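# Stretch robot shelves two glove boxes in wall dispenser

## Task

Take the two glove boxes off the cart and put each into its correct slot of the wall-mounted glove dispenser, whose slots run small, medium, large from left to right. The cart and the pedal bin may be moved. When finished, the gripper must have released the boxes and the robot must have backed away from them. The robot must not tip over or be left leaning; either one means failure.

## Robot and tools

Robot: a Hello Robot Stretch 3, one arm. It has a two-wheel drive base (0.33 m long, 0.34 m wide) that cannot move sideways, a vertical mast carrying a lift, and a telescoping arm that reaches out to the robot's right. To bring the gripper forward or back you drive the base. On-the-spot turns pivot about the point between the drive wheels, 0.05 m behind the front edge. With the arm pulled in and the wrist folded, a turn sweeps a 0.28 m radius; an unfolded level wrist reaches beyond that.

Frames. Base frame: origin on the floor between the drive wheels, x forward, y left, z up. hand_pose is reported in the base frame, located where the closed fingertips meet; with all wrist joints at zero its x axis points up, y back along the arm toward the mast, z toward the rear. Odometry frame = base frame at scene start; odometry is wheel-count only, so slip shows up as false travel. Heading is positive to the left, within -3.142 to 3.142.

execute_actions(actions, cameras). actions is a list holding one action or nothing (empty = just report state and pictures). An action may contain:
- base: exactly one of {"translate_m": d}, a relative drive from the base's last reported position, metres, forward positive, -1 to 1; or {"rotate_rad": d}, a relative turn in place, radians, left/counter-clockwise positive, -3.2 to 3.2.
- joints: a dictionary of absolute targets by name. lift_m 0 to 1.1 (arm height on mast, m). arm_m 0 to 0.52 (extension, m). wrist_yaw_rad -1.345 to 4.42 (0 = gripper in line with arm, positive swings toward the front, 3.0 = folded over base). wrist_pitch_rad -1.57 to 0.451 (0 level, negative tips fingers down). wrist_roll_rad -2.911 to 2.911 (0 = fingers side by side, level). gripper_m -0.089 to 0.179 (larger is wider; actual fingertip gap is a bit less: about 0.007 less near closed, 0.025 less fully open, zero below 0.007). head_pan_rad -3.953 to 1.73 (0 forward, positive left, -1.57 looks along the arm). head_tilt_rad -1.53 to 0.419 (0 level, negative down).
- contact_limits: optional, only key arm_m, a motor effort percentage 1 to 100 at which the arm motion halts with contact_stop. Smaller is gentler but too small halts immediately; values above the maximum are clipped. It also caps the arm's holding force until the next action.
Base and joint motions in one action begin together and may finish at different times; each action lasts at most 15 s. Joints or base you omit may still be driving toward an earlier target. Any unknown key or out-of-range value rejects the whole call with no motion. cameras: list from head_camera, nav_camera, wrist_camera, all; omitted/null/["all"] gives all, [] gives none. If a result reports a stop, further motion calls in the same reply are skipped.

wait(seconds): 0 to 10 s, commands nothing, returns the same report as an empty action.
zoom_image(camera, region): enlarges part of that camera's latest full image; region is [x0, y0, x1, y1] pixels from the top-left corner, at most 504 x 504.
finished_scene(scene): ends the given scene after the last command has been held; irreversible; its result tells whether the task succeeded and gives the next task. A reply with no tool call ends everything.

Result lines. base_status / joint_status: how each commanded motion ended. done (for the base: wheels turned the commanded amount, slip possible); off_target (stopped short, may still be pushing); contact_stop, time_out, torque_fault (old target dropped, holds where it stopped, except slack joints). The lift and arm contact-stop when pushing firmly and then go slack until commanded again; a slack lift under load can sag, or be pushed up by fingers closing on a surface. Base, wrist and head have no contact stop and keep shoving. A wrist servo overloaded for several seconds shuts off for 10 s (torque_fault), limp and ignoring commands. on_its_own describes uncommanded joints; "held at" is the target held, not actual position, and an at-rest effort outside its rest range suggests pushing or a load. motor_effort: percent of maximum, positive toward higher joint values, bracket = peak in last action; readings carry fixed bias and noise. Positive wheel effort drives forward. contact_limits line shows current, default and maximum. lidar_m: 12 distances from the base origin, 30-degree sectors starting straight ahead and going counter-clockwise (4th left, 7th rear, 10th right); "-" = nothing seen; scan plane 0.17 m above the floor, range 0.15 to 12 m, blind to clear objects, may miss thin legs, partly blocked by the mast and robot parts. wrist_depth_mm and head_depth_mm: 7x7 grids of median depths from top left (wrist 45 to 1000 mm, head 280 to 4000 mm, head grid is sideways). turned_by_wheels and turned_by_imu: rotation since last report, left positive. base_tilt: degrees of forward and right lean, with a fixed offset up to about 4 degrees.

Cameras: head_camera and nav_camera move with head pan and tilt; wrist_camera rides on the gripper.

Speed: base is fast (0.30 m/s, 1.9 rad/s) only when stowed: lift_m under 0.30, arm_m under 0.03, wrist_yaw_rad over 2.54; otherwise 0.10 m/s and 0.63 rad/s.

Gripping: command gripper_m smaller than the object width to hold (smaller squeezes harder, but the stall guard may relax a hard squeeze and let heavy items slip; send a new value to re-squeeze). To let go, open at least 0.02 beyond the touching value. Neither readings nor done confirm a grasp; check images.

Avoid: folding/unfolding the wrist unless lift_m is 0.32 to 0.95, wrist_pitch_rad -0.4 and roll near 0 (once folded, lift may drop to 0.25); with wrist_yaw_rad below -0.4 keep pitch at -0.5 or lower. Pushing the arm into something rigid with the gripper above roughly 0.45 m can tip the robot, more so with raised contact limits or a repeated push. Driving while holding or pushing something fixed, or snagging furniture (especially reversing), can tip it: reverse the last move in small steps, free the gripper, and lower lift to about 0.2 if still leaning. Loose objects may get nudged occasionally. Drops, slams, hard hits and forceful pushes are penalized; faster robot motion is preferred.

Each tool is called after "Request:" as name(argument=value, ...), one argument or row to a line, values as JSON.

## Session

I'll start by getting the robot's state and camera images.

Request:
execute_actions(
  actions=[],
)

Scene clock: 0.00 s.
base_odometry: x=+0.000 y=+0.000 heading=+0.000 (m, m, rad; odometry frame)
turned_by_wheels: +0.000 (rad since the last result)
turned_by_imu: +0.000 (rad since the last result)
base_tilt: forward=+1.1 right=+1.6 (deg)
lidar_m: 2.33 2.34 1.72 0.93 0.93 1.12 1.98 2.00 2.46 2.24 1.97 2.18
head_depth_mm: 1580 2554 2574 2560 2535 2538 2487 / 1588 2491 2510 2521 2474 2455 2426 / 1827 2438 2425 2449 2411 2393 2376 / 1829 2369 2379 2373 2361 2330 2305 / 1844 2334 2318 2303 2301 2277 2267 / 1873 2273 2265 2250 2243 2229 2210 / 1898 2225 2210 2194 2182 2171 2152
base_status: not commanded
joint_positions: lift_m=+0.411 arm_m=-0.002 wrist_yaw_rad=+3.008 wrist_pitch_rad=-0.420 wrist_roll_rad=+0.003 gripper_m=+0.037 head_pan_rad=+0.019 head_tilt_rad=+0.009
joint_status: not commanded
motor_effort: left_wheel=+1 right_wheel=+1 lift_m=+25 arm_m=+0 wrist_yaw_rad=+0 wrist_pitch_rad=+4 wrist_roll_rad=+0 gripper_m=+1 head_pan_rad=+1 head_tilt_rad=+1 (%)
hand_pose: x=+0.0087 y=+0.0788 z=+0.4232 quat_wxyz=(+0.194, +0.701, +0.101, +0.679) (m; base frame)
wrist_depth_mm: 739 - 864 964 - - - / 809 - 942 - - - - / 857 - - - - - - / 962 - - - - - - / 834 833 873 842 842 842 838 / 682 696 - 682 681 686 712 / 583 590 585 586 564 589 593
pictures: head_camera (sideways: a quarter turn clockwise sets it upright), nav_camera (sideways: a quarter turn counterclockwise sets it upright), wrist_camera
Images, in order (width x height): head_camera 896x504, nav_camera 672x504, wrist_camera 644x364.

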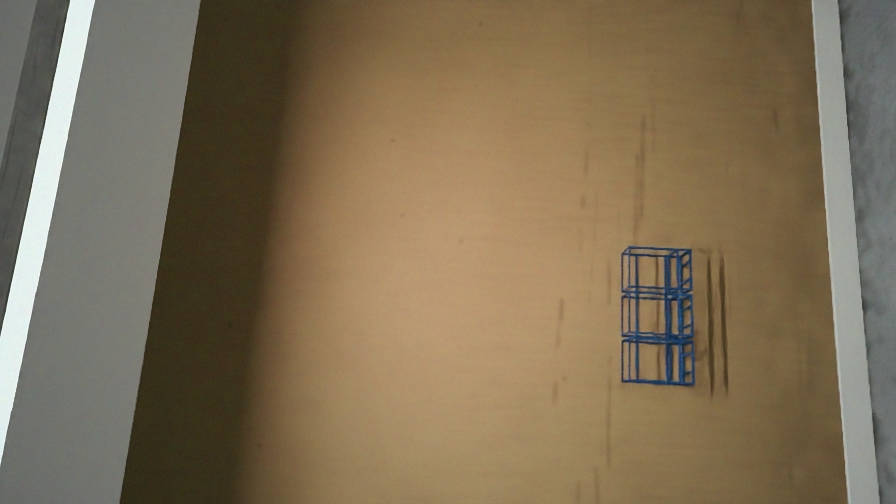

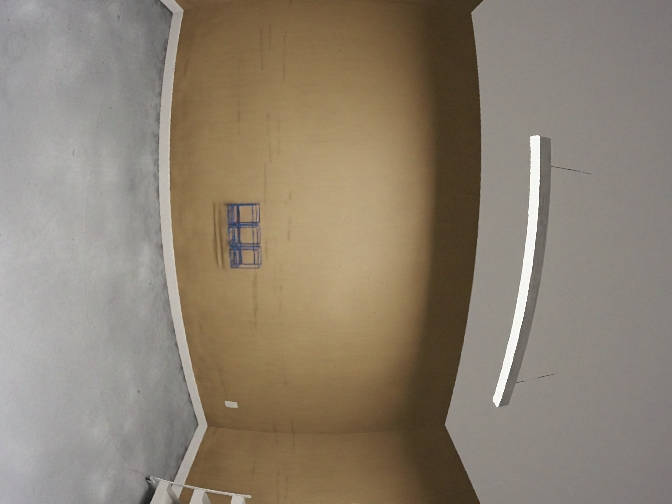

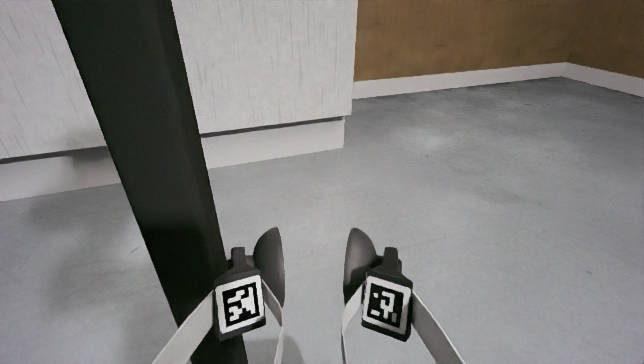

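Request:
zoom_image(
  camera="head_camera",
  region=[560, 200, 800, 430],
)

Request:
execute_actions(
  actions=[
    {"joints": {"head_pan_rad": 1.4, "head_tilt_rad": -0.5}},
  ],
  cameras=["head_camera", "nav_camera"],
)

Region (560, 200, 800, 430) of head_camera's 896x504 image, scaled by 2.100, with more detail than that image has; it fills the top 483 rows of this view, and the rest is white.

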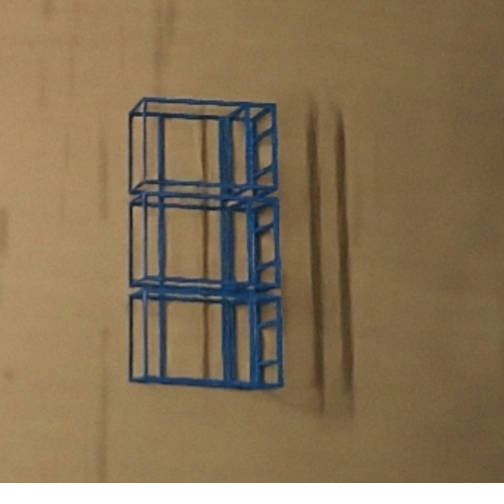

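Scene clock: 14.23 s.
base_odometry: x=+0.000 y=+0.000 heading=+0.000 (m, m, rad; odometry frame)
turned_by_wheels: +0.000 (rad since the last result)
turned_by_imu: -0.001 (rad since the last result)
base_tilt: forward=+1.1 right=+1.6 (deg)
lidar_m: 2.34 2.35 1.72 0.92 0.93 1.12 1.99 2.00 2.46 2.24 1.97 2.18
head_depth_mm: 1600 1740 1934 2192 2161 1690 1379 / 1536 1671 1842 2067 2135 1669 1376 / 1464 1595 1754 1941 2060 1662 1368 / 1413 1531 1652 1108 1266 1549 1354 / 1308 1436 1085 1038 1149 1290 1341 / 1292 1139 1025 995 1091 1213 1333 / 1254 1292 1030 956 1037 1149 1293
base_status: not commanded
joint_positions: lift_m=+0.411 arm_m=-0.002 wrist_yaw_rad=+3.008 wrist_pitch_rad=-0.420 wrist_roll_rad=+0.003 gripper_m=+0.037 head_pan_rad=+1.393 head_tilt_rad=-0.493
joint_status: all done
motor_effort: left_wheel=-1(0) right_wheel=+1(1) lift_m=+25(25) arm_m=+0(0) wrist_yaw_rad=+0(0) wrist_pitch_rad=+4(4) wrist_roll_rad=+0(0) gripper_m=+1(1) head_pan_rad=+4(47) head_tilt_rad=-3(24) (%)
hand_pose: x=+0.0087 y=+0.0788 z=+0.4232 quat_wxyz=(+0.194, +0.701, +0.101, +0.679) (m; base frame)
wrist_depth_mm: 731 - 878 964 - - - / 785 - 938 - - - - / 855 - - - - - - / 945 995 - - - - - / 831 839 860 842 843 844 840 / 688 684 - 698 698 700 705 / 586 588 590 592 570 591 598
pictures: head_camera (sideways: a quarter turn clockwise sets it upright), nav_camera (sideways: a quarter turn counterclockwise sets it upright)
Images, in order (width x height): head_camera 896x504, nav_camera 672x504.

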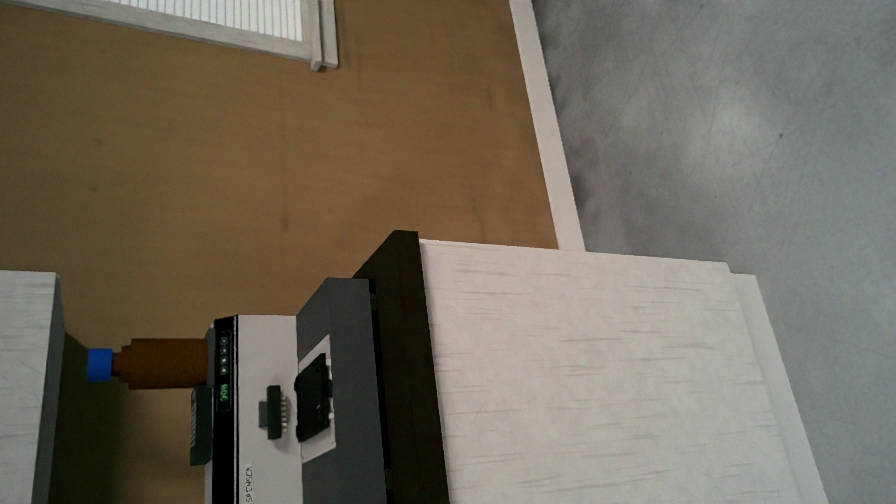

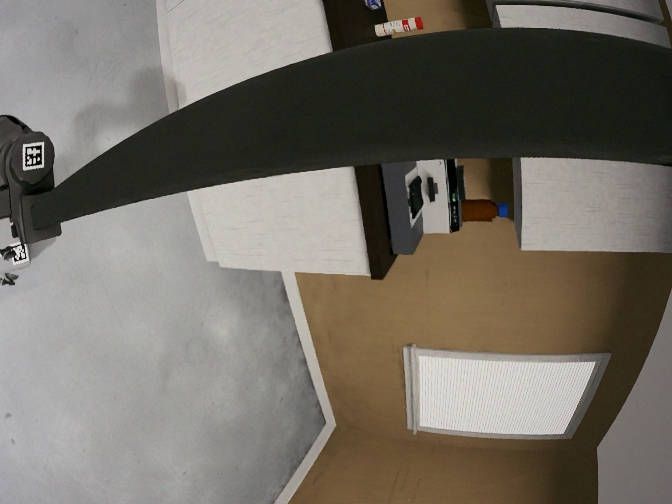

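Request:
execute_actions(
  actions=[
    {"joints": {"head_pan_rad": -1.3, "head_tilt_rad": -0.5}},
  ],
  cameras=["head_camera", "nav_camera"],
)

Scene clock: 24.73 s.
base_odometry: x=+0.000 y=+0.000 heading=+0.000 (m, m, rad; odometry frame)
turned_by_wheels: +0.000 (rad since the last result)
turned_by_imu: -0.001 (rad since the last result)
base_tilt: forward=+1.1 right=+1.6 (deg)
lidar_m: 2.34 2.35 1.71 0.92 0.93 1.12 1.98 2.00 2.46 2.24 1.97 2.18
head_depth_mm: 1879 2023 2211 2415 2177 1683 1387 / 1881 2035 2210 2438 2136 1675 1375 / 1904 2063 2218 2446 2132 1660 1366 / 1905 2060 2234 2456 2101 1645 1357 / 1913 2073 2259 2482 2078 1626 1346 / 1940 2092 2271 2463 2061 1615 1335 / 1949 2105 2272 2402 2053 1602 1329
base_status: not commanded
joint_positions: lift_m=+0.411 arm_m=-0.002 wrist_yaw_rad=+3.008 wrist_pitch_rad=-0.420 wrist_roll_rad=+0.003 gripper_m=+0.037 head_pan_rad=-1.293 head_tilt_rad=-0.494
joint_status: all done
motor_effort: left_wheel=+1(1) right_wheel=+1(1) lift_m=+25(25) arm_m=+0(0) wrist_yaw_rad=+0(1) wrist_pitch_rad=+4(4) wrist_roll_rad=+0(0) gripper_m=+1(0) head_pan_rad=-3(47) head_tilt_rad=-3(3) (%)
hand_pose: x=+0.0087 y=+0.0788 z=+0.4232 quat_wxyz=(+0.194, +0.701, +0.101, +0.679) (m; base frame)
wrist_depth_mm: 722 - 869 952 - - - / 783 - 937 - - - - / 864 - - - - - - / 960 - - - - - - / 831 843 879 859 843 831 857 / 688 684 - 691 691 695 697 / 582 582 581 588 574 595 584
pictures: head_camera (sideways: a quarter turn clockwise sets it upright), nav_camera (sideways: a quarter turn counterclockwise sets it upright)
Images, in order (width x height): head_camera 896x504, nav_camera 672x504.

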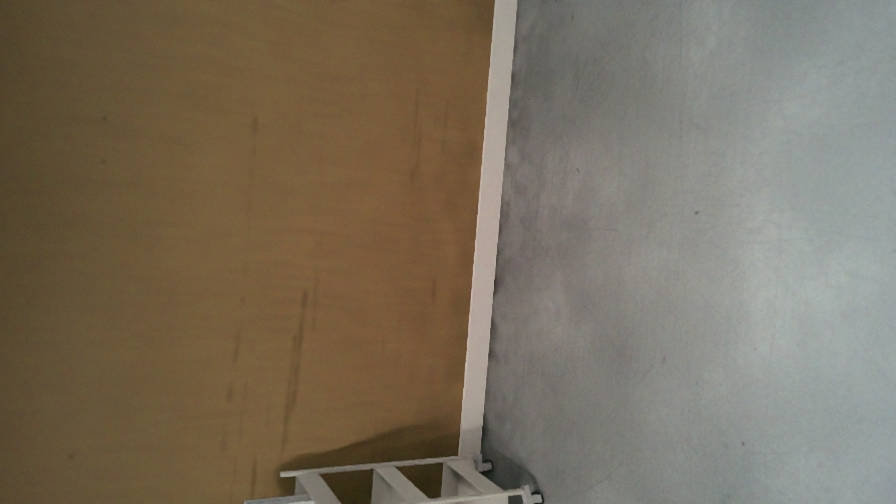

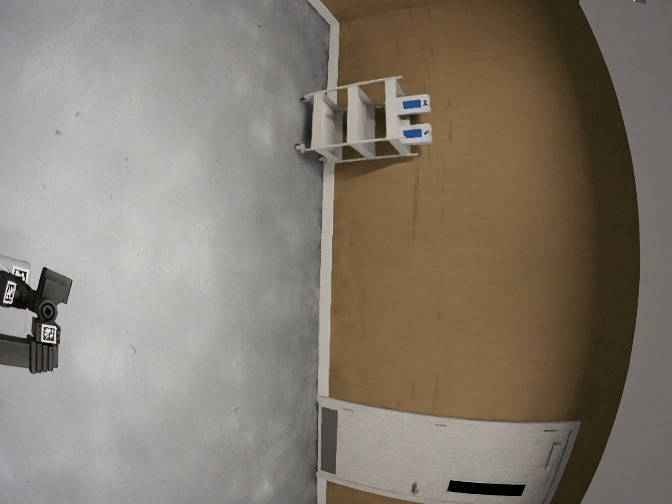

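Request:
execute_actions(
  actions=[
    {"joints": {"head_pan_rad": -0.8, "head_tilt_rad": -0.35}},
  ],
  cameras=["head_camera", "nav_camera"],
)

Scene clock: 39.10 s.
base_odometry: x=+0.000 y=+0.000 heading=+0.000 (m, m, rad; odometry frame)
turned_by_wheels: +0.000 (rad since the last result)
turned_by_imu: -0.001 (rad since the last result)
base_tilt: forward=+1.1 right=+1.6 (deg)
lidar_m: 2.34 2.35 1.72 0.93 0.93 1.12 1.99 2.00 2.46 2.23 1.97 2.18
head_depth_mm: 1945 2025 2132 2232 2337 1951 1541 / 2049 2148 2231 2382 2426 1940 1533 / 2152 2257 2354 2361 2474 1918 1522 / 2272 2391 2512 2429 2453 1905 1510 / 2407 2562 2705 2873 2430 1883 1496 / 2569 2715 2869 3105 2525 1870 1479 / 2665 2774 2955 3130 2499 1853 1491
base_status: not commanded
joint_positions: lift_m=+0.411 arm_m=-0.002 wrist_yaw_rad=+3.008 wrist_pitch_rad=-0.420 wrist_roll_rad=+0.003 gripper_m=+0.037 head_pan_rad=-0.807 head_tilt_rad=-0.359
joint_status: all done
motor_effort: left_wheel=+1(1) right_wheel=+1(1) lift_m=+25(25) arm_m=+0(0) wrist_yaw_rad=+1(0) wrist_pitch_rad=+4(4) wrist_roll_rad=+0(0) gripper_m=+1(1) head_pan_rad=+4(33) head_tilt_rad=+4(15) (%)
hand_pose: x=+0.0087 y=+0.0788 z=+0.4232 quat_wxyz=(+0.194, +0.701, +0.101, +0.679) (m; base frame)
wrist_depth_mm: 743 - 873 953 - - - / 804 - 950 - - - - / 865 - - - - - - / 949 - - - - - - / 832 819 875 838 843 842 839 / 674 686 - 691 681 683 700 / 585 588 585 590 565 586 595
pictures: head_camera (sideways: a quarter turn clockwise sets it upright), nav_camera (sideways: a quarter turn counterclockwise sets it upright)
Images, in order (width x height): head_camera 896x504, nav_camera 672x504.

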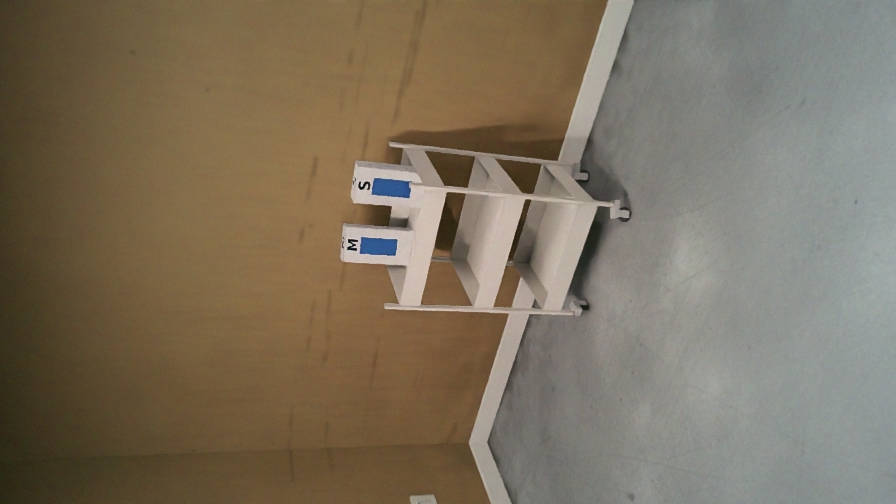

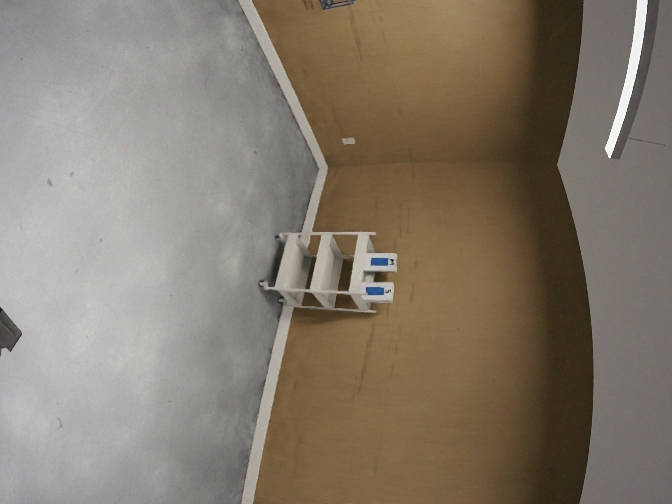

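Request:
zoom_image(
  camera="head_camera",
  region=[320, 120, 660, 340],
)

Region (320, 120, 660, 340) of head_camera's 896x504 image, scaled by 1.482, with more detail than that image has; it fills the top 326 rows of this view, and the rest is white.

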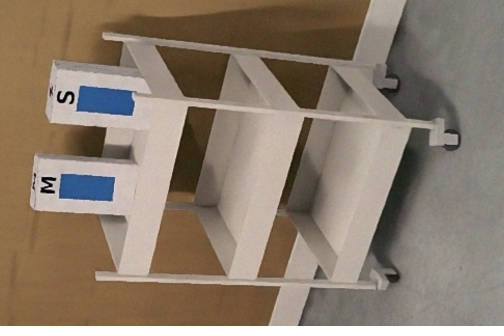

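Request:
execute_actions(
  actions=[
    {"joints": {"lift_m": 0.25, "head_pan_rad": 0.1, "head_tilt_rad": -0.3}},
  ],
  cameras=["head_camera"],
)

Request:
zoom_image(
  camera="head_camera",
  region=[380, 170, 560, 350],
)

Scene clock: 129.93 s.
base_odometry: x=+0.000 y=+0.000 heading=+0.000 (m, m, rad; odometry frame)
turned_by_wheels: +0.000 (rad since the last result)
turned_by_imu: -0.001 (rad since the last result)
base_tilt: forward=+1.1 right=+1.6 (deg)
lidar_m: 2.34 2.35 1.71 0.93 0.93 1.11 1.98 2.00 2.46 2.23 1.97 2.18
head_depth_mm: 2153 2275 2396 2553 2664 2093 1619 / 2115 2223 2363 2496 2620 2082 1614 / 2109 2191 2312 2457 2579 2055 1591 / 2064 2178 2276 2428 2539 2031 1578 / 2044 2141 2255 2395 2518 2018 1567 / 2010 2119 2238 2330 2471 1990 1561 / 1980 2084 2205 2304 2436 1961 1546
base_status: not commanded
joint_positions: lift_m=+0.250 arm_m=-0.002 wrist_yaw_rad=+3.008 wrist_pitch_rad=-0.421 wrist_roll_rad=+0.003 gripper_m=+0.037 head_pan_rad=+0.093 head_tilt_rad=-0.310
joint_status: all done
motor_effort: left_wheel=+0(0) right_wheel=+1(1) lift_m=+22(22) arm_m=+0(0) wrist_yaw_rad=+1(0) wrist_pitch_rad=+4(4) wrist_roll_rad=+0(0) gripper_m=+0(1) head_pan_rad=+4(45) head_tilt_rad=+3(9) (%)
hand_pose: x=+0.0087 y=+0.0786 z=+0.2620 quat_wxyz=(+0.194, +0.701, +0.101, +0.679) (m; base frame)
wrist_depth_mm: 741 - 859 995 - - - / 789 - 978 - - - - / 887 - 988 990 987 - - / 723 713 740 739 736 752 748 / 578 576 600 589 590 588 593 / 481 497 - - 489 486 489 / - - - - 400 410 418
pictures: head_camera (sideways: a quarter turn clockwise sets it upright)
Images, in order (width x height): head_camera 896x504.

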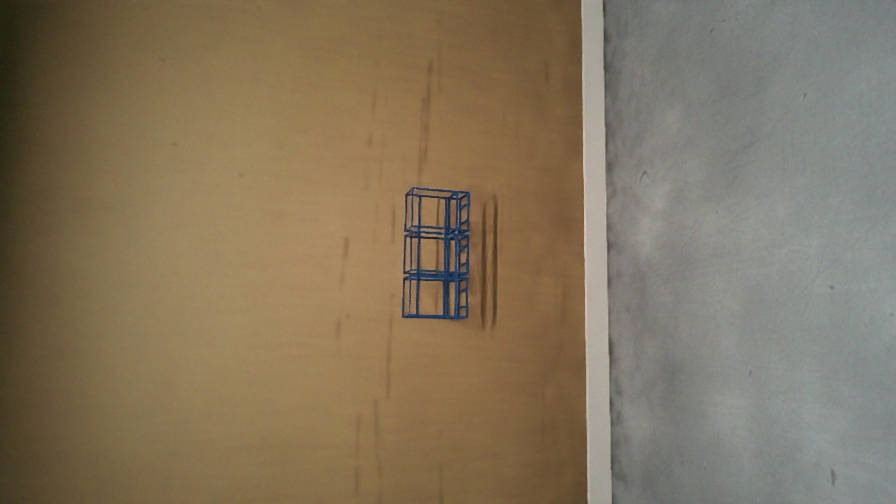

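Region (380, 170, 560, 350) of head_camera's 896x504 image, scaled by 2.800, with more detail than that image has.

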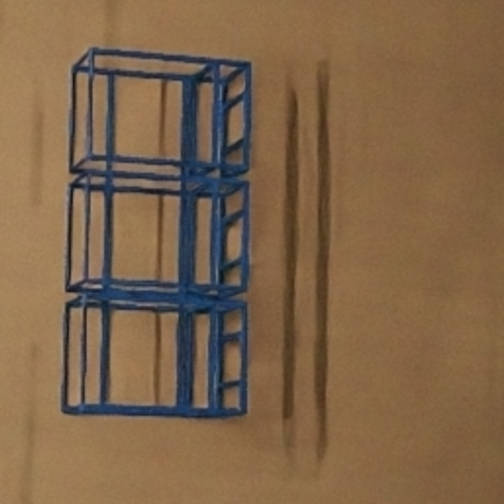

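Request:
execute_actions(
  actions=[
    {"base": {"rotate_rad": 0.21}, "joints": {"head_pan_rad": -0.1, "head_tilt_rad": -0.45}},
  ],
  cameras=[],
)

Request:
execute_actions(
  actions=[
    {"base": {"translate_m": 1.0}},
  ],
  cameras=["head_camera", "nav_camera"],
)

Scene clock: 137.57 s.
base_odometry: x=+0.000 y=+0.000 heading=+0.210 (m, m, rad; odometry frame)
turned_by_wheels: +0.210 (rad since the last result)
turned_by_imu: +0.211 (rad since the last result)
base_tilt: forward=+1.1 right=+1.6 (deg)
lidar_m: 2.33 2.14 0.96 0.92 0.96 1.33 1.99 2.07 2.31 2.23 1.98 2.43
head_depth_mm: 2080 2230 2416 2631 2333 1775 1431 / 2050 2208 2379 2601 2293 1753 1429 / 2013 2179 2354 2555 2291 1742 1416 / 2023 2155 2310 2524 2253 1729 1407 / 1994 2146 2276 2507 2236 1706 1393 / 1970 2112 2275 2480 2205 1702 1389 / 1962 2089 2262 2419 2174 1687 1371
base_status: done
joint_positions: lift_m=+0.250 arm_m=-0.002 wrist_yaw_rad=+3.008 wrist_pitch_rad=-0.421 wrist_roll_rad=+0.003 gripper_m=+0.037 head_pan_rad=-0.093 head_tilt_rad=-0.444
joint_status: all done
motor_effort: left_wheel=-4(13) right_wheel=+6(14) lift_m=+22(22) arm_m=+0(1) wrist_yaw_rad=+0(1) wrist_pitch_rad=+4(4) wrist_roll_rad=+0(0) gripper_m=+0(1) head_pan_rad=-3(20) head_tilt_rad=-3(13) (%)
hand_pose: x=+0.0087 y=+0.0786 z=+0.2620 quat_wxyz=(+0.194, +0.701, +0.101, +0.679) (m; base frame)
wrist_depth_mm: 818 - 885 915 948 - - / 890 - - - - - - / 981 - - - - - 1000 / 728 710 734 751 750 761 752 / 583 575 612 577 587 586 597 / 480 491 - - 485 484 490 / - - - - 402 411 415
pictures: none
No camera images: the call's "cameras" was empty. Leave "cameras" out to get every camera's image.

Scene clock: 142.60 s.
base_odometry: x=+0.978 y=+0.208 heading=+0.210 (m, m, rad; odometry frame)
turned_by_wheels: +0.000 (rad since the last result)
turned_by_imu: +0.005 (rad since the last result)
base_tilt: forward=+1.1 right=+1.6 (deg)
lidar_m: 1.33 1.39 1.57 1.52 1.15 1.31 2.99 3.11 2.33 1.82 1.86 1.38
head_depth_mm: 1162 1249 1354 1474 1618 1719 1437 / 1146 1235 1338 1436 1594 1706 1421 / 1138 1221 1320 1422 1580 1687 1412 / 1127 1214 1309 1422 1551 1668 1402 / 1116 1194 1291 1401 1534 1642 1396 / 1105 1189 1280 1389 1515 1624 1380 / 1095 1180 1265 1370 1492 1601 1371
base_status: done
joint_positions: lift_m=+0.250 arm_m=-0.002 wrist_yaw_rad=+3.008 wrist_pitch_rad=-0.422 wrist_roll_rad=+0.003 gripper_m=+0.037 head_pan_rad=-0.093 head_tilt_rad=-0.445
joint_status: not commanded
motor_effort: left_wheel=-4(10) right_wheel=+6(16) lift_m=+22(23) arm_m=+1(0) wrist_yaw_rad=+0(1) wrist_pitch_rad=+4(4) wrist_roll_rad=+0(0) gripper_m=+0(0) head_pan_rad=-3(3) head_tilt_rad=-2(2) (%)
hand_pose: x=+0.0087 y=+0.0786 z=+0.2620 quat_wxyz=(+0.194, +0.701, +0.101, +0.679) (m; base frame)
wrist_depth_mm: 822 - - - - - - / 886 - - - - - - / 953 - 992 993 - 994 - / 728 708 736 754 743 752 759 / 574 582 605 577 586 589 586 / 479 498 - - 480 488 484 / - - - - 405 412 413
pictures: head_camera (sideways: a quarter turn clockwise sets it upright), nav_camera (sideways: a quarter turn counterclockwise sets it upright)
Images, in order (width x height): head_camera 896x504, nav_camera 672x504.

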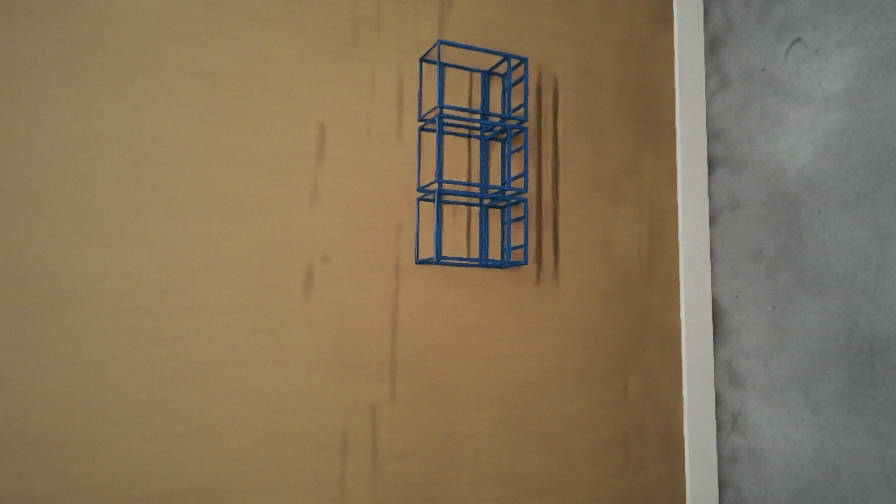

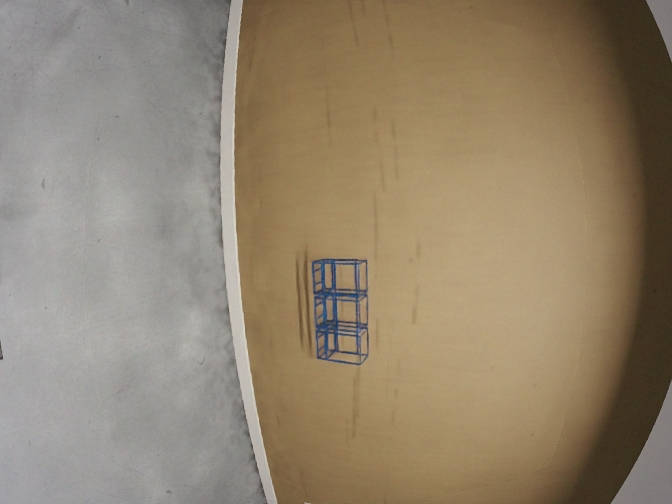

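Request:
zoom_image(
  camera="head_camera",
  region=[390, 30, 640, 290],
)

Region (390, 30, 640, 290) of head_camera's 896x504 image, scaled by 1.938, with more detail than that image has; it fills the left 485 columns of this view, and the rest is white.

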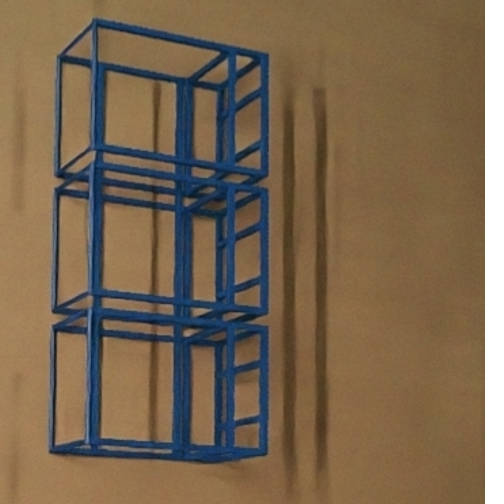

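Request:
execute_actions(
  actions=[
    {"base": {"rotate_rad": -1.5}, "joints": {"head_pan_rad": 0.0, "head_tilt_rad": -0.55}},
  ],
  cameras=[],
)

Request:
execute_actions(
  actions=[
    {"base": {"translate_m": 0.8}},
  ],
  cameras=["head_camera", "nav_camera"],
)

Scene clock: 225.43 s.
base_odometry: x=+0.978 y=+0.208 heading=-1.290 (m, m, rad; odometry frame)
turned_by_wheels: -1.500 (rad since the last result)
turned_by_imu: -1.512 (rad since the last result)
base_tilt: forward=+1.1 right=+1.6 (deg)
lidar_m: 1.82 1.74 1.36 1.34 1.43 1.54 1.52 1.06 1.42 2.99 2.94 2.29
head_depth_mm: 1880 2049 2249 2441 2033 1615 1334 / 1903 2069 2264 2465 2018 1602 1333 / 1903 2047 1994 2335 1992 1577 1320 / 1915 2063 2126 2271 1968 1578 1307 / 1927 2100 2287 2411 1948 1559 1296 / 1936 2115 2317 2488 1937 1547 1292 / 1950 2118 2354 2480 1897 1530 1284
base_status: done
joint_positions: lift_m=+0.250 arm_m=-0.002 wrist_yaw_rad=+3.008 wrist_pitch_rad=-0.422 wrist_roll_rad=+0.003 gripper_m=+0.037 head_pan_rad=-0.007 head_tilt_rad=-0.544
joint_status: all done
motor_effort: left_wheel=+5(17) right_wheel=-4(13) lift_m=+22(23) arm_m=+0(0) wrist_yaw_rad=+0(1) wrist_pitch_rad=+4(4) wrist_roll_rad=+0(0) gripper_m=+0(1) head_pan_rad=+4(14) head_tilt_rad=-2(10) (%)
hand_pose: x=+0.0087 y=+0.0786 z=+0.2620 quat_wxyz=(+0.194, +0.701, +0.101, +0.679) (m; base frame)
wrist_depth_mm: - - - - - - - / - - - - - - - / - - - - - - - / 741 718 739 738 743 732 754 / 576 579 603 578 589 591 591 / 481 497 - - 487 482 486 / - - - - 401 418 415
pictures: none
No camera images: the call's "cameras" was empty. Leave "cameras" out to get every camera's image.

Scene clock: 229.83 s.
base_odometry: x=+1.200 y=-0.561 heading=-1.290 (m, m, rad; odometry frame)
turned_by_wheels: +0.000 (rad since the last result)
turned_by_imu: +0.004 (rad since the last result)
base_tilt: forward=+1.1 right=+1.6 (deg)
lidar_m: 1.03 1.55 1.28 1.26 1.35 1.99 1.82 1.82 2.69 3.06 1.88 1.04
head_depth_mm: 1200 1300 1426 1570 1766 1608 1336 / 1206 1307 1387 1283 1514 1555 1324 / 1214 1324 1416 1300 1483 1500 1323 / 1223 1337 1395 1308 1473 1493 1308 / 1227 1338 1455 1562 1746 1487 1304 / 1236 1348 1482 1638 1803 1549 1290 / 1250 1359 1489 1657 1803 1527 1289
base_status: done
joint_positions: lift_m=+0.250 arm_m=-0.002 wrist_yaw_rad=+3.008 wrist_pitch_rad=-0.422 wrist_roll_rad=+0.003 gripper_m=+0.037 head_pan_rad=-0.007 head_tilt_rad=-0.544
joint_status: not commanded
motor_effort: left_wheel=+4(17) right_wheel=-4(11) lift_m=+23(23) arm_m=+0(0) wrist_yaw_rad=+0(0) wrist_pitch_rad=+4(4) wrist_roll_rad=+0(0) gripper_m=+1(0) head_pan_rad=+3(3) head_tilt_rad=-3(3) (%)
hand_pose: x=+0.0087 y=+0.0786 z=+0.2619 quat_wxyz=(+0.194, +0.701, +0.101, +0.679) (m; base frame)
wrist_depth_mm: - - - - - - - / - - - - - - - / 993 - 999 - - - - / 726 729 737 737 741 747 737 / 586 586 600 590 587 588 585 / 481 494 - - 487 487 480 / - - - - 400 412 414
pictures: head_camera (sideways: a quarter turn clockwise sets it upright), nav_camera (sideways: a quarter turn counterclockwise sets it upright)
Images, in order (width x height): head_camera 896x504, nav_camera 672x504.

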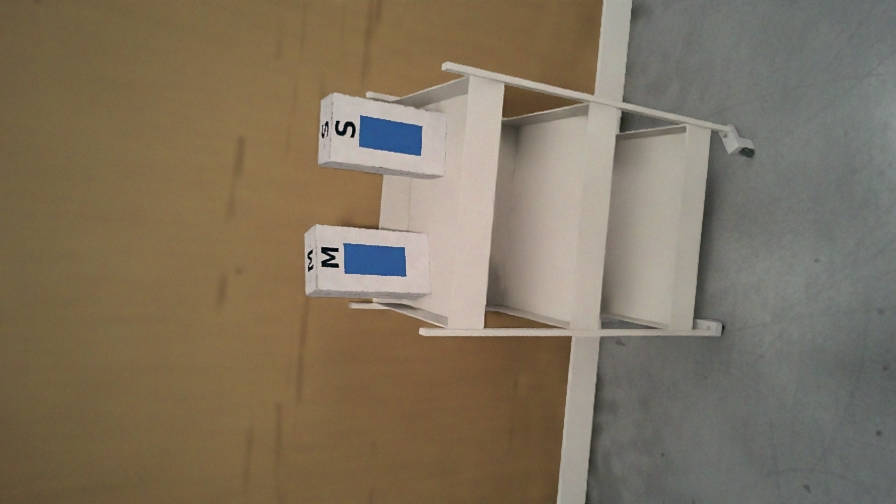

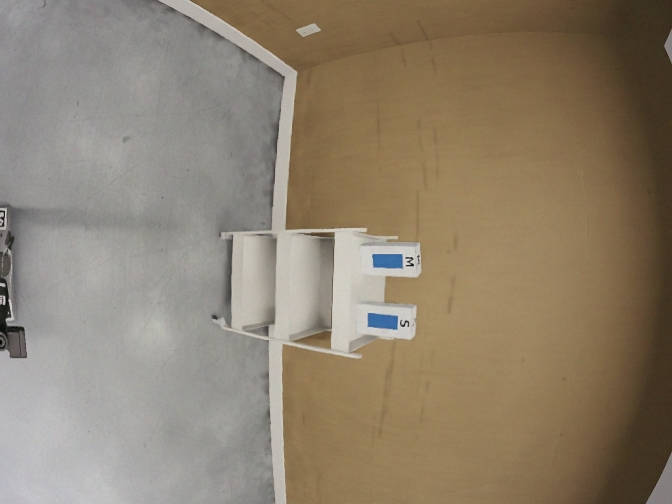

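Request:
execute_actions(
  actions=[
    {"base": {"translate_m": 0.45}},
  ],
  cameras=[],
)

Request:
execute_actions(
  actions=[
    {"base": {"rotate_rad": 1.42}, "joints": {"head_pan_rad": -1.57, "head_tilt_rad": -0.7}},
  ],
  cameras=["head_camera", "nav_camera"],
)

Scene clock: 271.00 s.
base_odometry: x=+1.325 y=-0.993 heading=-1.290 (m, m, rad; odometry frame)
turned_by_wheels: +0.000 (rad since the last result)
turned_by_imu: +0.002 (rad since the last result)
base_tilt: forward=+1.1 right=+1.6 (deg)
lidar_m: 0.57 1.08 1.24 1.21 1.30 1.93 2.26 2.31 3.15 2.81 1.31 0.58
head_depth_mm: 814 882 967 1020 899 836 944 / 816 890 976 1034 900 855 965 / 823 896 980 1060 969 845 982 / 828 902 991 876 922 998 979 / 837 907 994 1091 937 957 962 / 842 917 1004 1117 1251 1419 1292 / 847 922 1010 1126 1269 1423 1283
base_status: done
joint_positions: lift_m=+0.250 arm_m=-0.002 wrist_yaw_rad=+3.008 wrist_pitch_rad=-0.422 wrist_roll_rad=+0.003 gripper_m=+0.037 head_pan_rad=-0.007 head_tilt_rad=-0.544
joint_status: not commanded
motor_effort: left_wheel=+4(17) right_wheel=-3(9) lift_m=+23(23) arm_m=+0(0) wrist_yaw_rad=+1(0) wrist_pitch_rad=+4(4) wrist_roll_rad=+0(0) gripper_m=+0(0) head_pan_rad=+4(4) head_tilt_rad=-2(3) (%)
hand_pose: x=+0.0087 y=+0.0786 z=+0.2619 quat_wxyz=(+0.194, +0.701, +0.101, +0.679) (m; base frame)
wrist_depth_mm: - - - - - - - / - - - - - - - / 987 - - - - - - / 727 717 731 735 740 745 752 / 578 578 605 579 578 590 593 / 477 498 - - 484 488 485 / - - - - 403 415 413
pictures: none
No camera images: the call's "cameras" was empty. Leave "cameras" out to get every camera's image.

Scene clock: 273.20 s.
base_odometry: x=+1.325 y=-0.993 heading=+0.130 (m, m, rad; odometry frame)
turned_by_wheels: +1.420 (rad since the last result)
turned_by_imu: +1.430 (rad since the last result)
base_tilt: forward=+1.1 right=+1.6 (deg)
lidar_m: 1.22 1.25 1.64 2.77 2.43 2.91 3.11 1.51 0.61 0.58 0.58 1.28
head_depth_mm: 859 958 1087 1253 1417 1441 1233 / 853 951 1020 942 905 1185 1201 / 848 948 1018 932 900 1185 1190 / 844 941 1046 987 894 1174 1188 / 838 936 862 922 883 1039 1179 / 834 929 1032 1038 875 1217 1168 / 830 925 1043 1201 1412 1380 1186
base_status: done
joint_positions: lift_m=+0.250 arm_m=-0.002 wrist_yaw_rad=+3.008 wrist_pitch_rad=-0.422 wrist_roll_rad=+0.003 gripper_m=+0.037 head_pan_rad=-1.563 head_tilt_rad=-0.692
joint_status: all done
motor_effort: left_wheel=-4(12) right_wheel=+6(19) lift_m=+23(23) arm_m=+0(0) wrist_yaw_rad=+0(0) wrist_pitch_rad=+4(4) wrist_roll_rad=+0(0) gripper_m=+0(1) head_pan_rad=-3(45) head_tilt_rad=-3(14) (%)
hand_pose: x=+0.0087 y=+0.0786 z=+0.2619 quat_wxyz=(+0.194, +0.701, +0.101, +0.679) (m; base frame)
wrist_depth_mm: - - - - - - - / - - - - - - - / 996 - - 991 1000 - - / 732 725 735 743 744 738 750 / 576 586 617 583 586 585 590 / 477 498 - - 480 479 485 / - - - - 396 414 415
pictures: head_camera (sideways: a quarter turn clockwise sets it upright), nav_camera (sideways: a quarter turn counterclockwise sets it upright)
Images, in order (width x height): head_camera 896x504, nav_camera 672x504.

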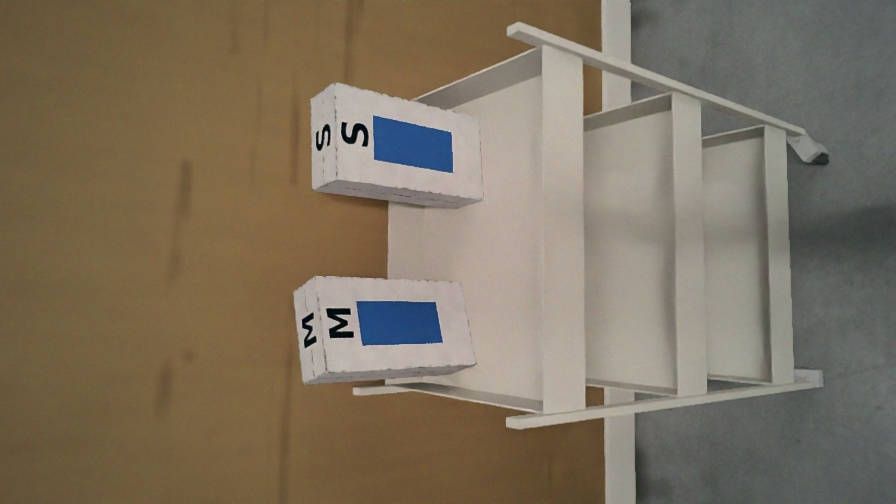

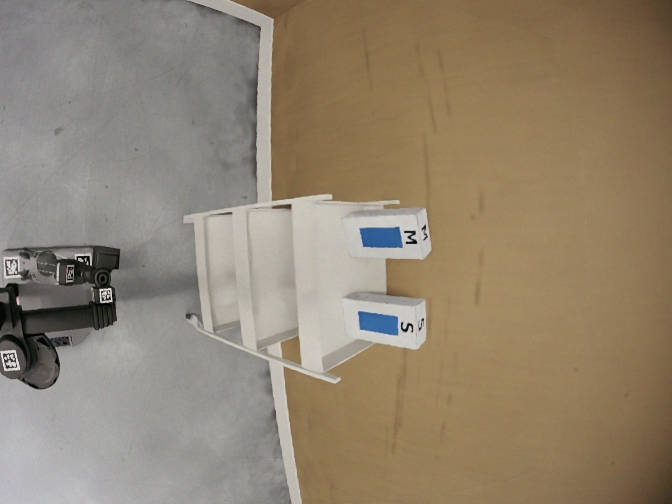

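Request:
zoom_image(
  camera="head_camera",
  region=[270, 60, 610, 440],
)

Region (270, 60, 610, 440) of head_camera's 896x504 image, scaled by 1.326, with more detail than that image has; it fills the left 451 columns of this view, and the rest is white.

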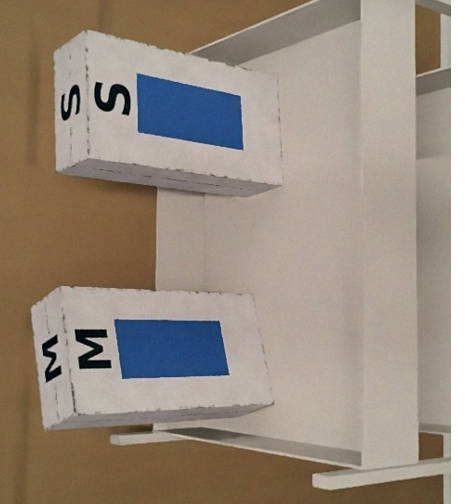

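Request:
execute_actions(
  actions=[
    {"joints": {"lift_m": 0.8}},
  ],
  cameras=[],
)

Request:
execute_actions(
  actions=[
    {"joints": {"wrist_yaw_rad": 0.0, "gripper_m": 0.179}},
  ],
  cameras=[],
)

Request:
execute_actions(
  actions=[
    {"joints": {"wrist_pitch_rad": 0.0, "lift_m": 0.85}},
  ],
)

Scene clock: 332.63 s.
base_odometry: x=+1.325 y=-0.993 heading=+0.130 (m, m, rad; odometry frame)
turned_by_wheels: +0.000 (rad since the last result)
turned_by_imu: -0.002 (rad since the last result)
base_tilt: forward=+1.1 right=+1.6 (deg)
lidar_m: 1.22 1.24 1.64 2.77 2.45 2.92 3.12 1.50 0.61 0.57 0.58 1.29
head_depth_mm: 856 958 1087 1257 1417 1433 - / 853 951 1019 939 905 1189 - / 848 947 1015 928 898 1187 1133 / 842 943 1047 989 892 1176 1233 / 840 936 862 924 882 1036 - / 833 930 1028 1040 875 1221 1213 / 831 926 1043 1200 1407 1389 1193
base_status: not commanded
joint_positions: lift_m=+0.800 arm_m=-0.002 wrist_yaw_rad=+3.008 wrist_pitch_rad=-0.422 wrist_roll_rad=+0.003 gripper_m=+0.037 head_pan_rad=-1.563 head_tilt_rad=-0.692
joint_status: all done
motor_effort: left_wheel=-5(4) right_wheel=+5(6) lift_m=+27(28) arm_m=+0(0) wrist_yaw_rad=+1(0) wrist_pitch_rad=+4(4) wrist_roll_rad=+0(0) gripper_m=+0(1) head_pan_rad=-3(3) head_tilt_rad=-3(4) (%)
hand_pose: x=+0.0087 y=+0.0786 z=+0.8117 quat_wxyz=(+0.194, +0.701, +0.101, +0.679) (m; base frame)
wrist_depth_mm: - - - - - - - / - - - - - - - / - - - - - - - / - - - - - - - / - - - - - - - / - - - - - - - / - - - - 985 - -
pictures: none
No camera images: the call's "cameras" was empty. Leave "cameras" out to get every camera's image.

Scene clock: 335.13 s.
base_odometry: x=+1.325 y=-0.993 heading=+0.130 (m, m, rad; odometry frame)
turned_by_wheels: +0.000 (rad since the last result)
turned_by_imu: +0.000 (rad since the last result)
base_tilt: forward=+1.1 right=+1.6 (deg)
lidar_m: 1.22 1.25 1.65 2.76 2.44 2.91 3.13 1.51 0.61 0.58 0.58 1.28
head_depth_mm: 860 956 1085 1254 1421 1442 - / 853 954 1022 938 906 1182 - / 849 946 1013 930 899 1056 - / 844 941 1046 986 890 1031 - / 838 935 862 923 881 1033 1174 / 835 928 1026 1040 874 1309 1176 / 831 926 1043 1197 1410 1378 1185
base_status: not commanded
joint_positions: lift_m=+0.800 arm_m=-0.002 wrist_yaw_rad=+0.002 wrist_pitch_rad=-0.422 wrist_roll_rad=+0.003 gripper_m=+0.179 head_pan_rad=-1.563 head_tilt_rad=-0.692
joint_status: all done
motor_effort: left_wheel=-4(4) right_wheel=+6(6) lift_m=+28(27) arm_m=+0(0) wrist_yaw_rad=-1(2) wrist_pitch_rad=+4(4) wrist_roll_rad=+0(0) gripper_m=+1(88) head_pan_rad=-3(3) head_tilt_rad=-3(4) (%)
hand_pose: x=-0.0210 y=-0.3673 z=+0.8117 quat_wxyz=(+0.691, +0.149, -0.692, -0.148) (m; base frame)
wrist_depth_mm: 662 663 502 688 491 732 748 / 708 734 545 687 527 791 813 / 783 811 600 608 570 862 901 / 858 851 459 406 417 430 - / 969 948 768 768 787 - - / - - 693 677 656 - - / - - 619 569 617 - -
pictures: none
No camera images: the call's "cameras" was empty. Leave "cameras" out to get every camera's image.

Scene clock: 336.43 s.
base_odometry: x=+1.325 y=-0.993 heading=+0.130 (m, m, rad; odometry frame)
turned_by_wheels: +0.000 (rad since the last result)
turned_by_imu: +0.000 (rad since the last result)
base_tilt: forward=+1.1 right=+1.6 (deg)
lidar_m: 1.22 1.25 1.64 2.77 2.44 2.92 3.13 1.51 0.61 0.57 0.58 1.28
head_depth_mm: 855 959 1090 1256 1417 1475 - / 853 953 1021 946 1083 1025 - / 848 948 1013 930 876 1057 - / 844 939 1046 985 831 - - / 838 934 860 925 882 1104 1177 / 835 929 1030 1134 1058 1220 1174 / 830 925 1043 1197 1410 1384 1186
base_status: not commanded
joint_positions: lift_m=+0.850 arm_m=-0.002 wrist_yaw_rad=+0.002 wrist_pitch_rad=-0.022 wrist_roll_rad=+0.003 gripper_m=+0.179 head_pan_rad=-1.563 head_tilt_rad=-0.692
joint_status: all done
motor_effort: left_wheel=-4(3) right_wheel=+6(6) lift_m=+28(29) arm_m=+1(0) wrist_yaw_rad=-1(2) wrist_pitch_rad=+6(7) wrist_roll_rad=+0(0) gripper_m=+0(0) head_pan_rad=-3(3) head_tilt_rad=-3(4) (%)
hand_pose: x=-0.0209 y=-0.3990 z=+0.9590 quat_wxyz=(+0.706, +0.009, -0.708, -0.007) (m; base frame)
wrist_depth_mm: 691 713 715 733 745 772 780 / 705 717 739 748 756 782 799 / 732 754 753 775 805 805 820 / 747 756 757 802 814 817 851 / 766 779 577 803 572 863 862 / 772 803 598 690 582 865 901 / - 819 542 576 571 534 948
pictures: head_camera (sideways: a quarter turn clockwise sets it upright), nav_camera (sideways: a quarter turn counterclockwise sets it upright), wrist_camera
Images, in order (width x height): head_camera 896x504, nav_camera 672x504, wrist_camera 644x364.

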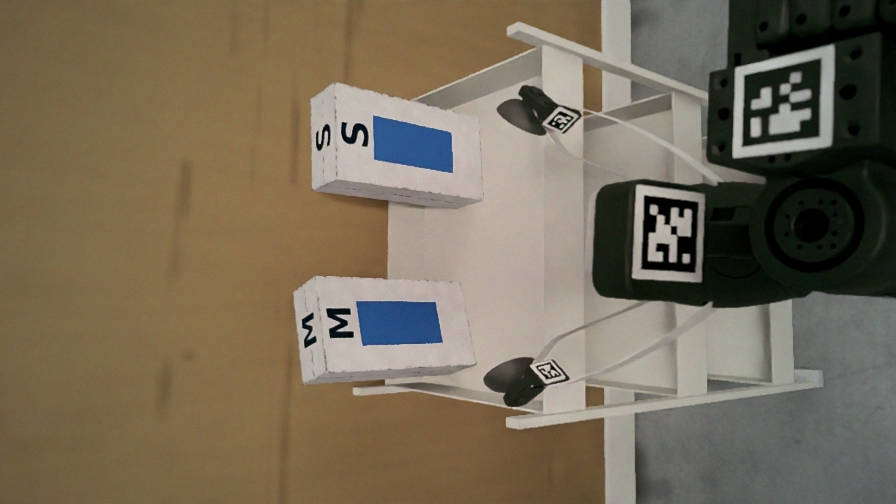

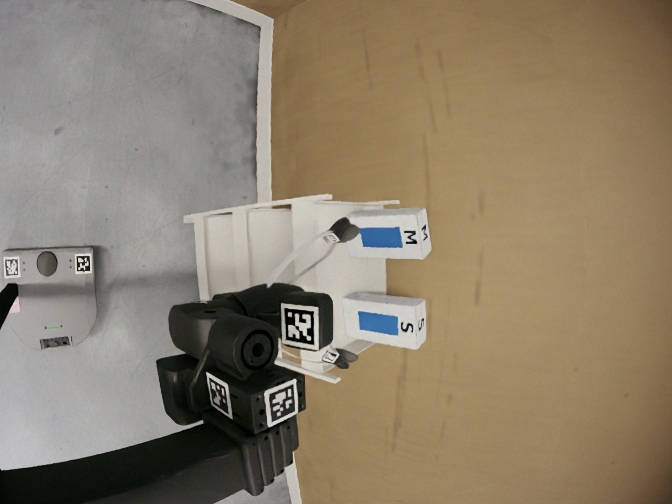

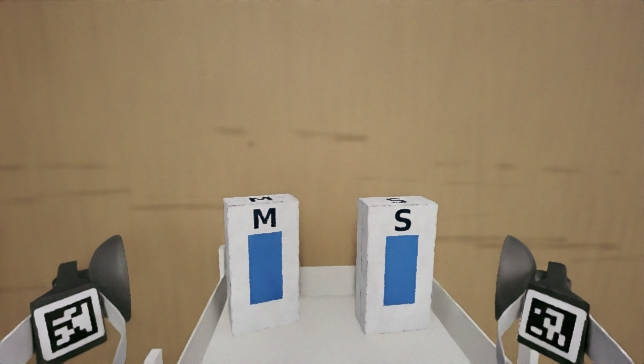

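Request:
execute_actions(
  actions=[
    {"base": {"translate_m": -0.142}, "joints": {"lift_m": 0.81, "wrist_yaw_rad": 0.04}},
  ],
  cameras=["head_camera", "wrist_camera"],
)

Scene clock: 371.70 s.
base_odometry: x=+1.184 y=-1.011 heading=+0.130 (m, m, rad; odometry frame)
turned_by_wheels: +0.000 (rad since the last result)
turned_by_imu: -0.002 (rad since the last result)
base_tilt: forward=+1.1 right=+1.6 (deg)
lidar_m: 1.36 1.39 1.83 2.56 2.22 2.90 2.98 1.52 1.07 0.58 0.60 1.36
head_depth_mm: 867 966 1097 1266 1506 1439 - / 859 960 1087 1254 1491 1426 - / 855 956 1059 1167 873 1357 - / 846 950 855 920 890 - - / 846 942 1047 974 883 1041 1179 / 841 935 1003 938 1052 1166 1176 / 836 933 849 919 866 1024 1164
base_status: done
joint_positions: lift_m=+0.810 arm_m=-0.002 wrist_yaw_rad=+0.038 wrist_pitch_rad=-0.021 wrist_roll_rad=+0.003 gripper_m=+0.179 head_pan_rad=-1.563 head_tilt_rad=-0.692
joint_status: all done
motor_effort: left_wheel=-4(11) right_wheel=+5(9) lift_m=+23(22) arm_m=-1(1) wrist_yaw_rad=+3(2) wrist_pitch_rad=+6(6) wrist_roll_rad=+0(0) gripper_m=+0(1) head_pan_rad=-3(3) head_tilt_rad=-3(3) (%)
hand_pose: x=-0.0117 y=-0.3989 z=+0.9194 quat_wxyz=(+0.706, +0.021, -0.708, +0.006) (m; base frame)
wrist_depth_mm: 722 719 729 737 739 752 759 / 741 738 745 780 779 758 774 / 748 749 768 777 788 794 807 / 776 773 791 570 817 835 829 / 786 789 596 564 835 828 848 / 811 585 600 586 842 861 885 / - 489 513 513 525 881 908
pictures: head_camera (sideways: a quarter turn clockwise sets it upright), wrist_camera
Images, in order (width x height): head_camera 896x504, wrist_camera 644x364.

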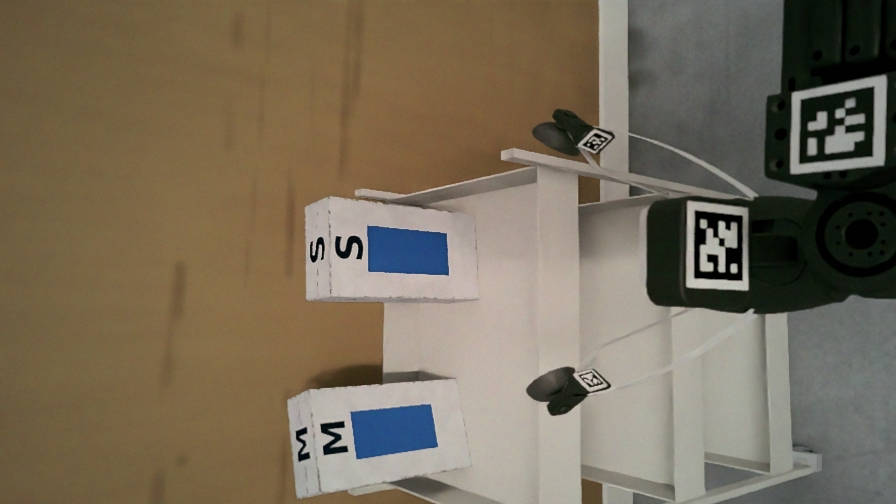

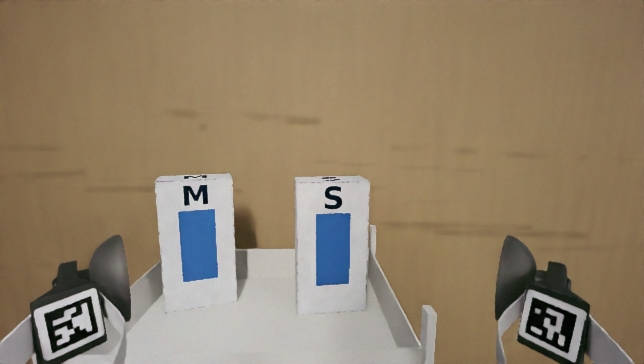

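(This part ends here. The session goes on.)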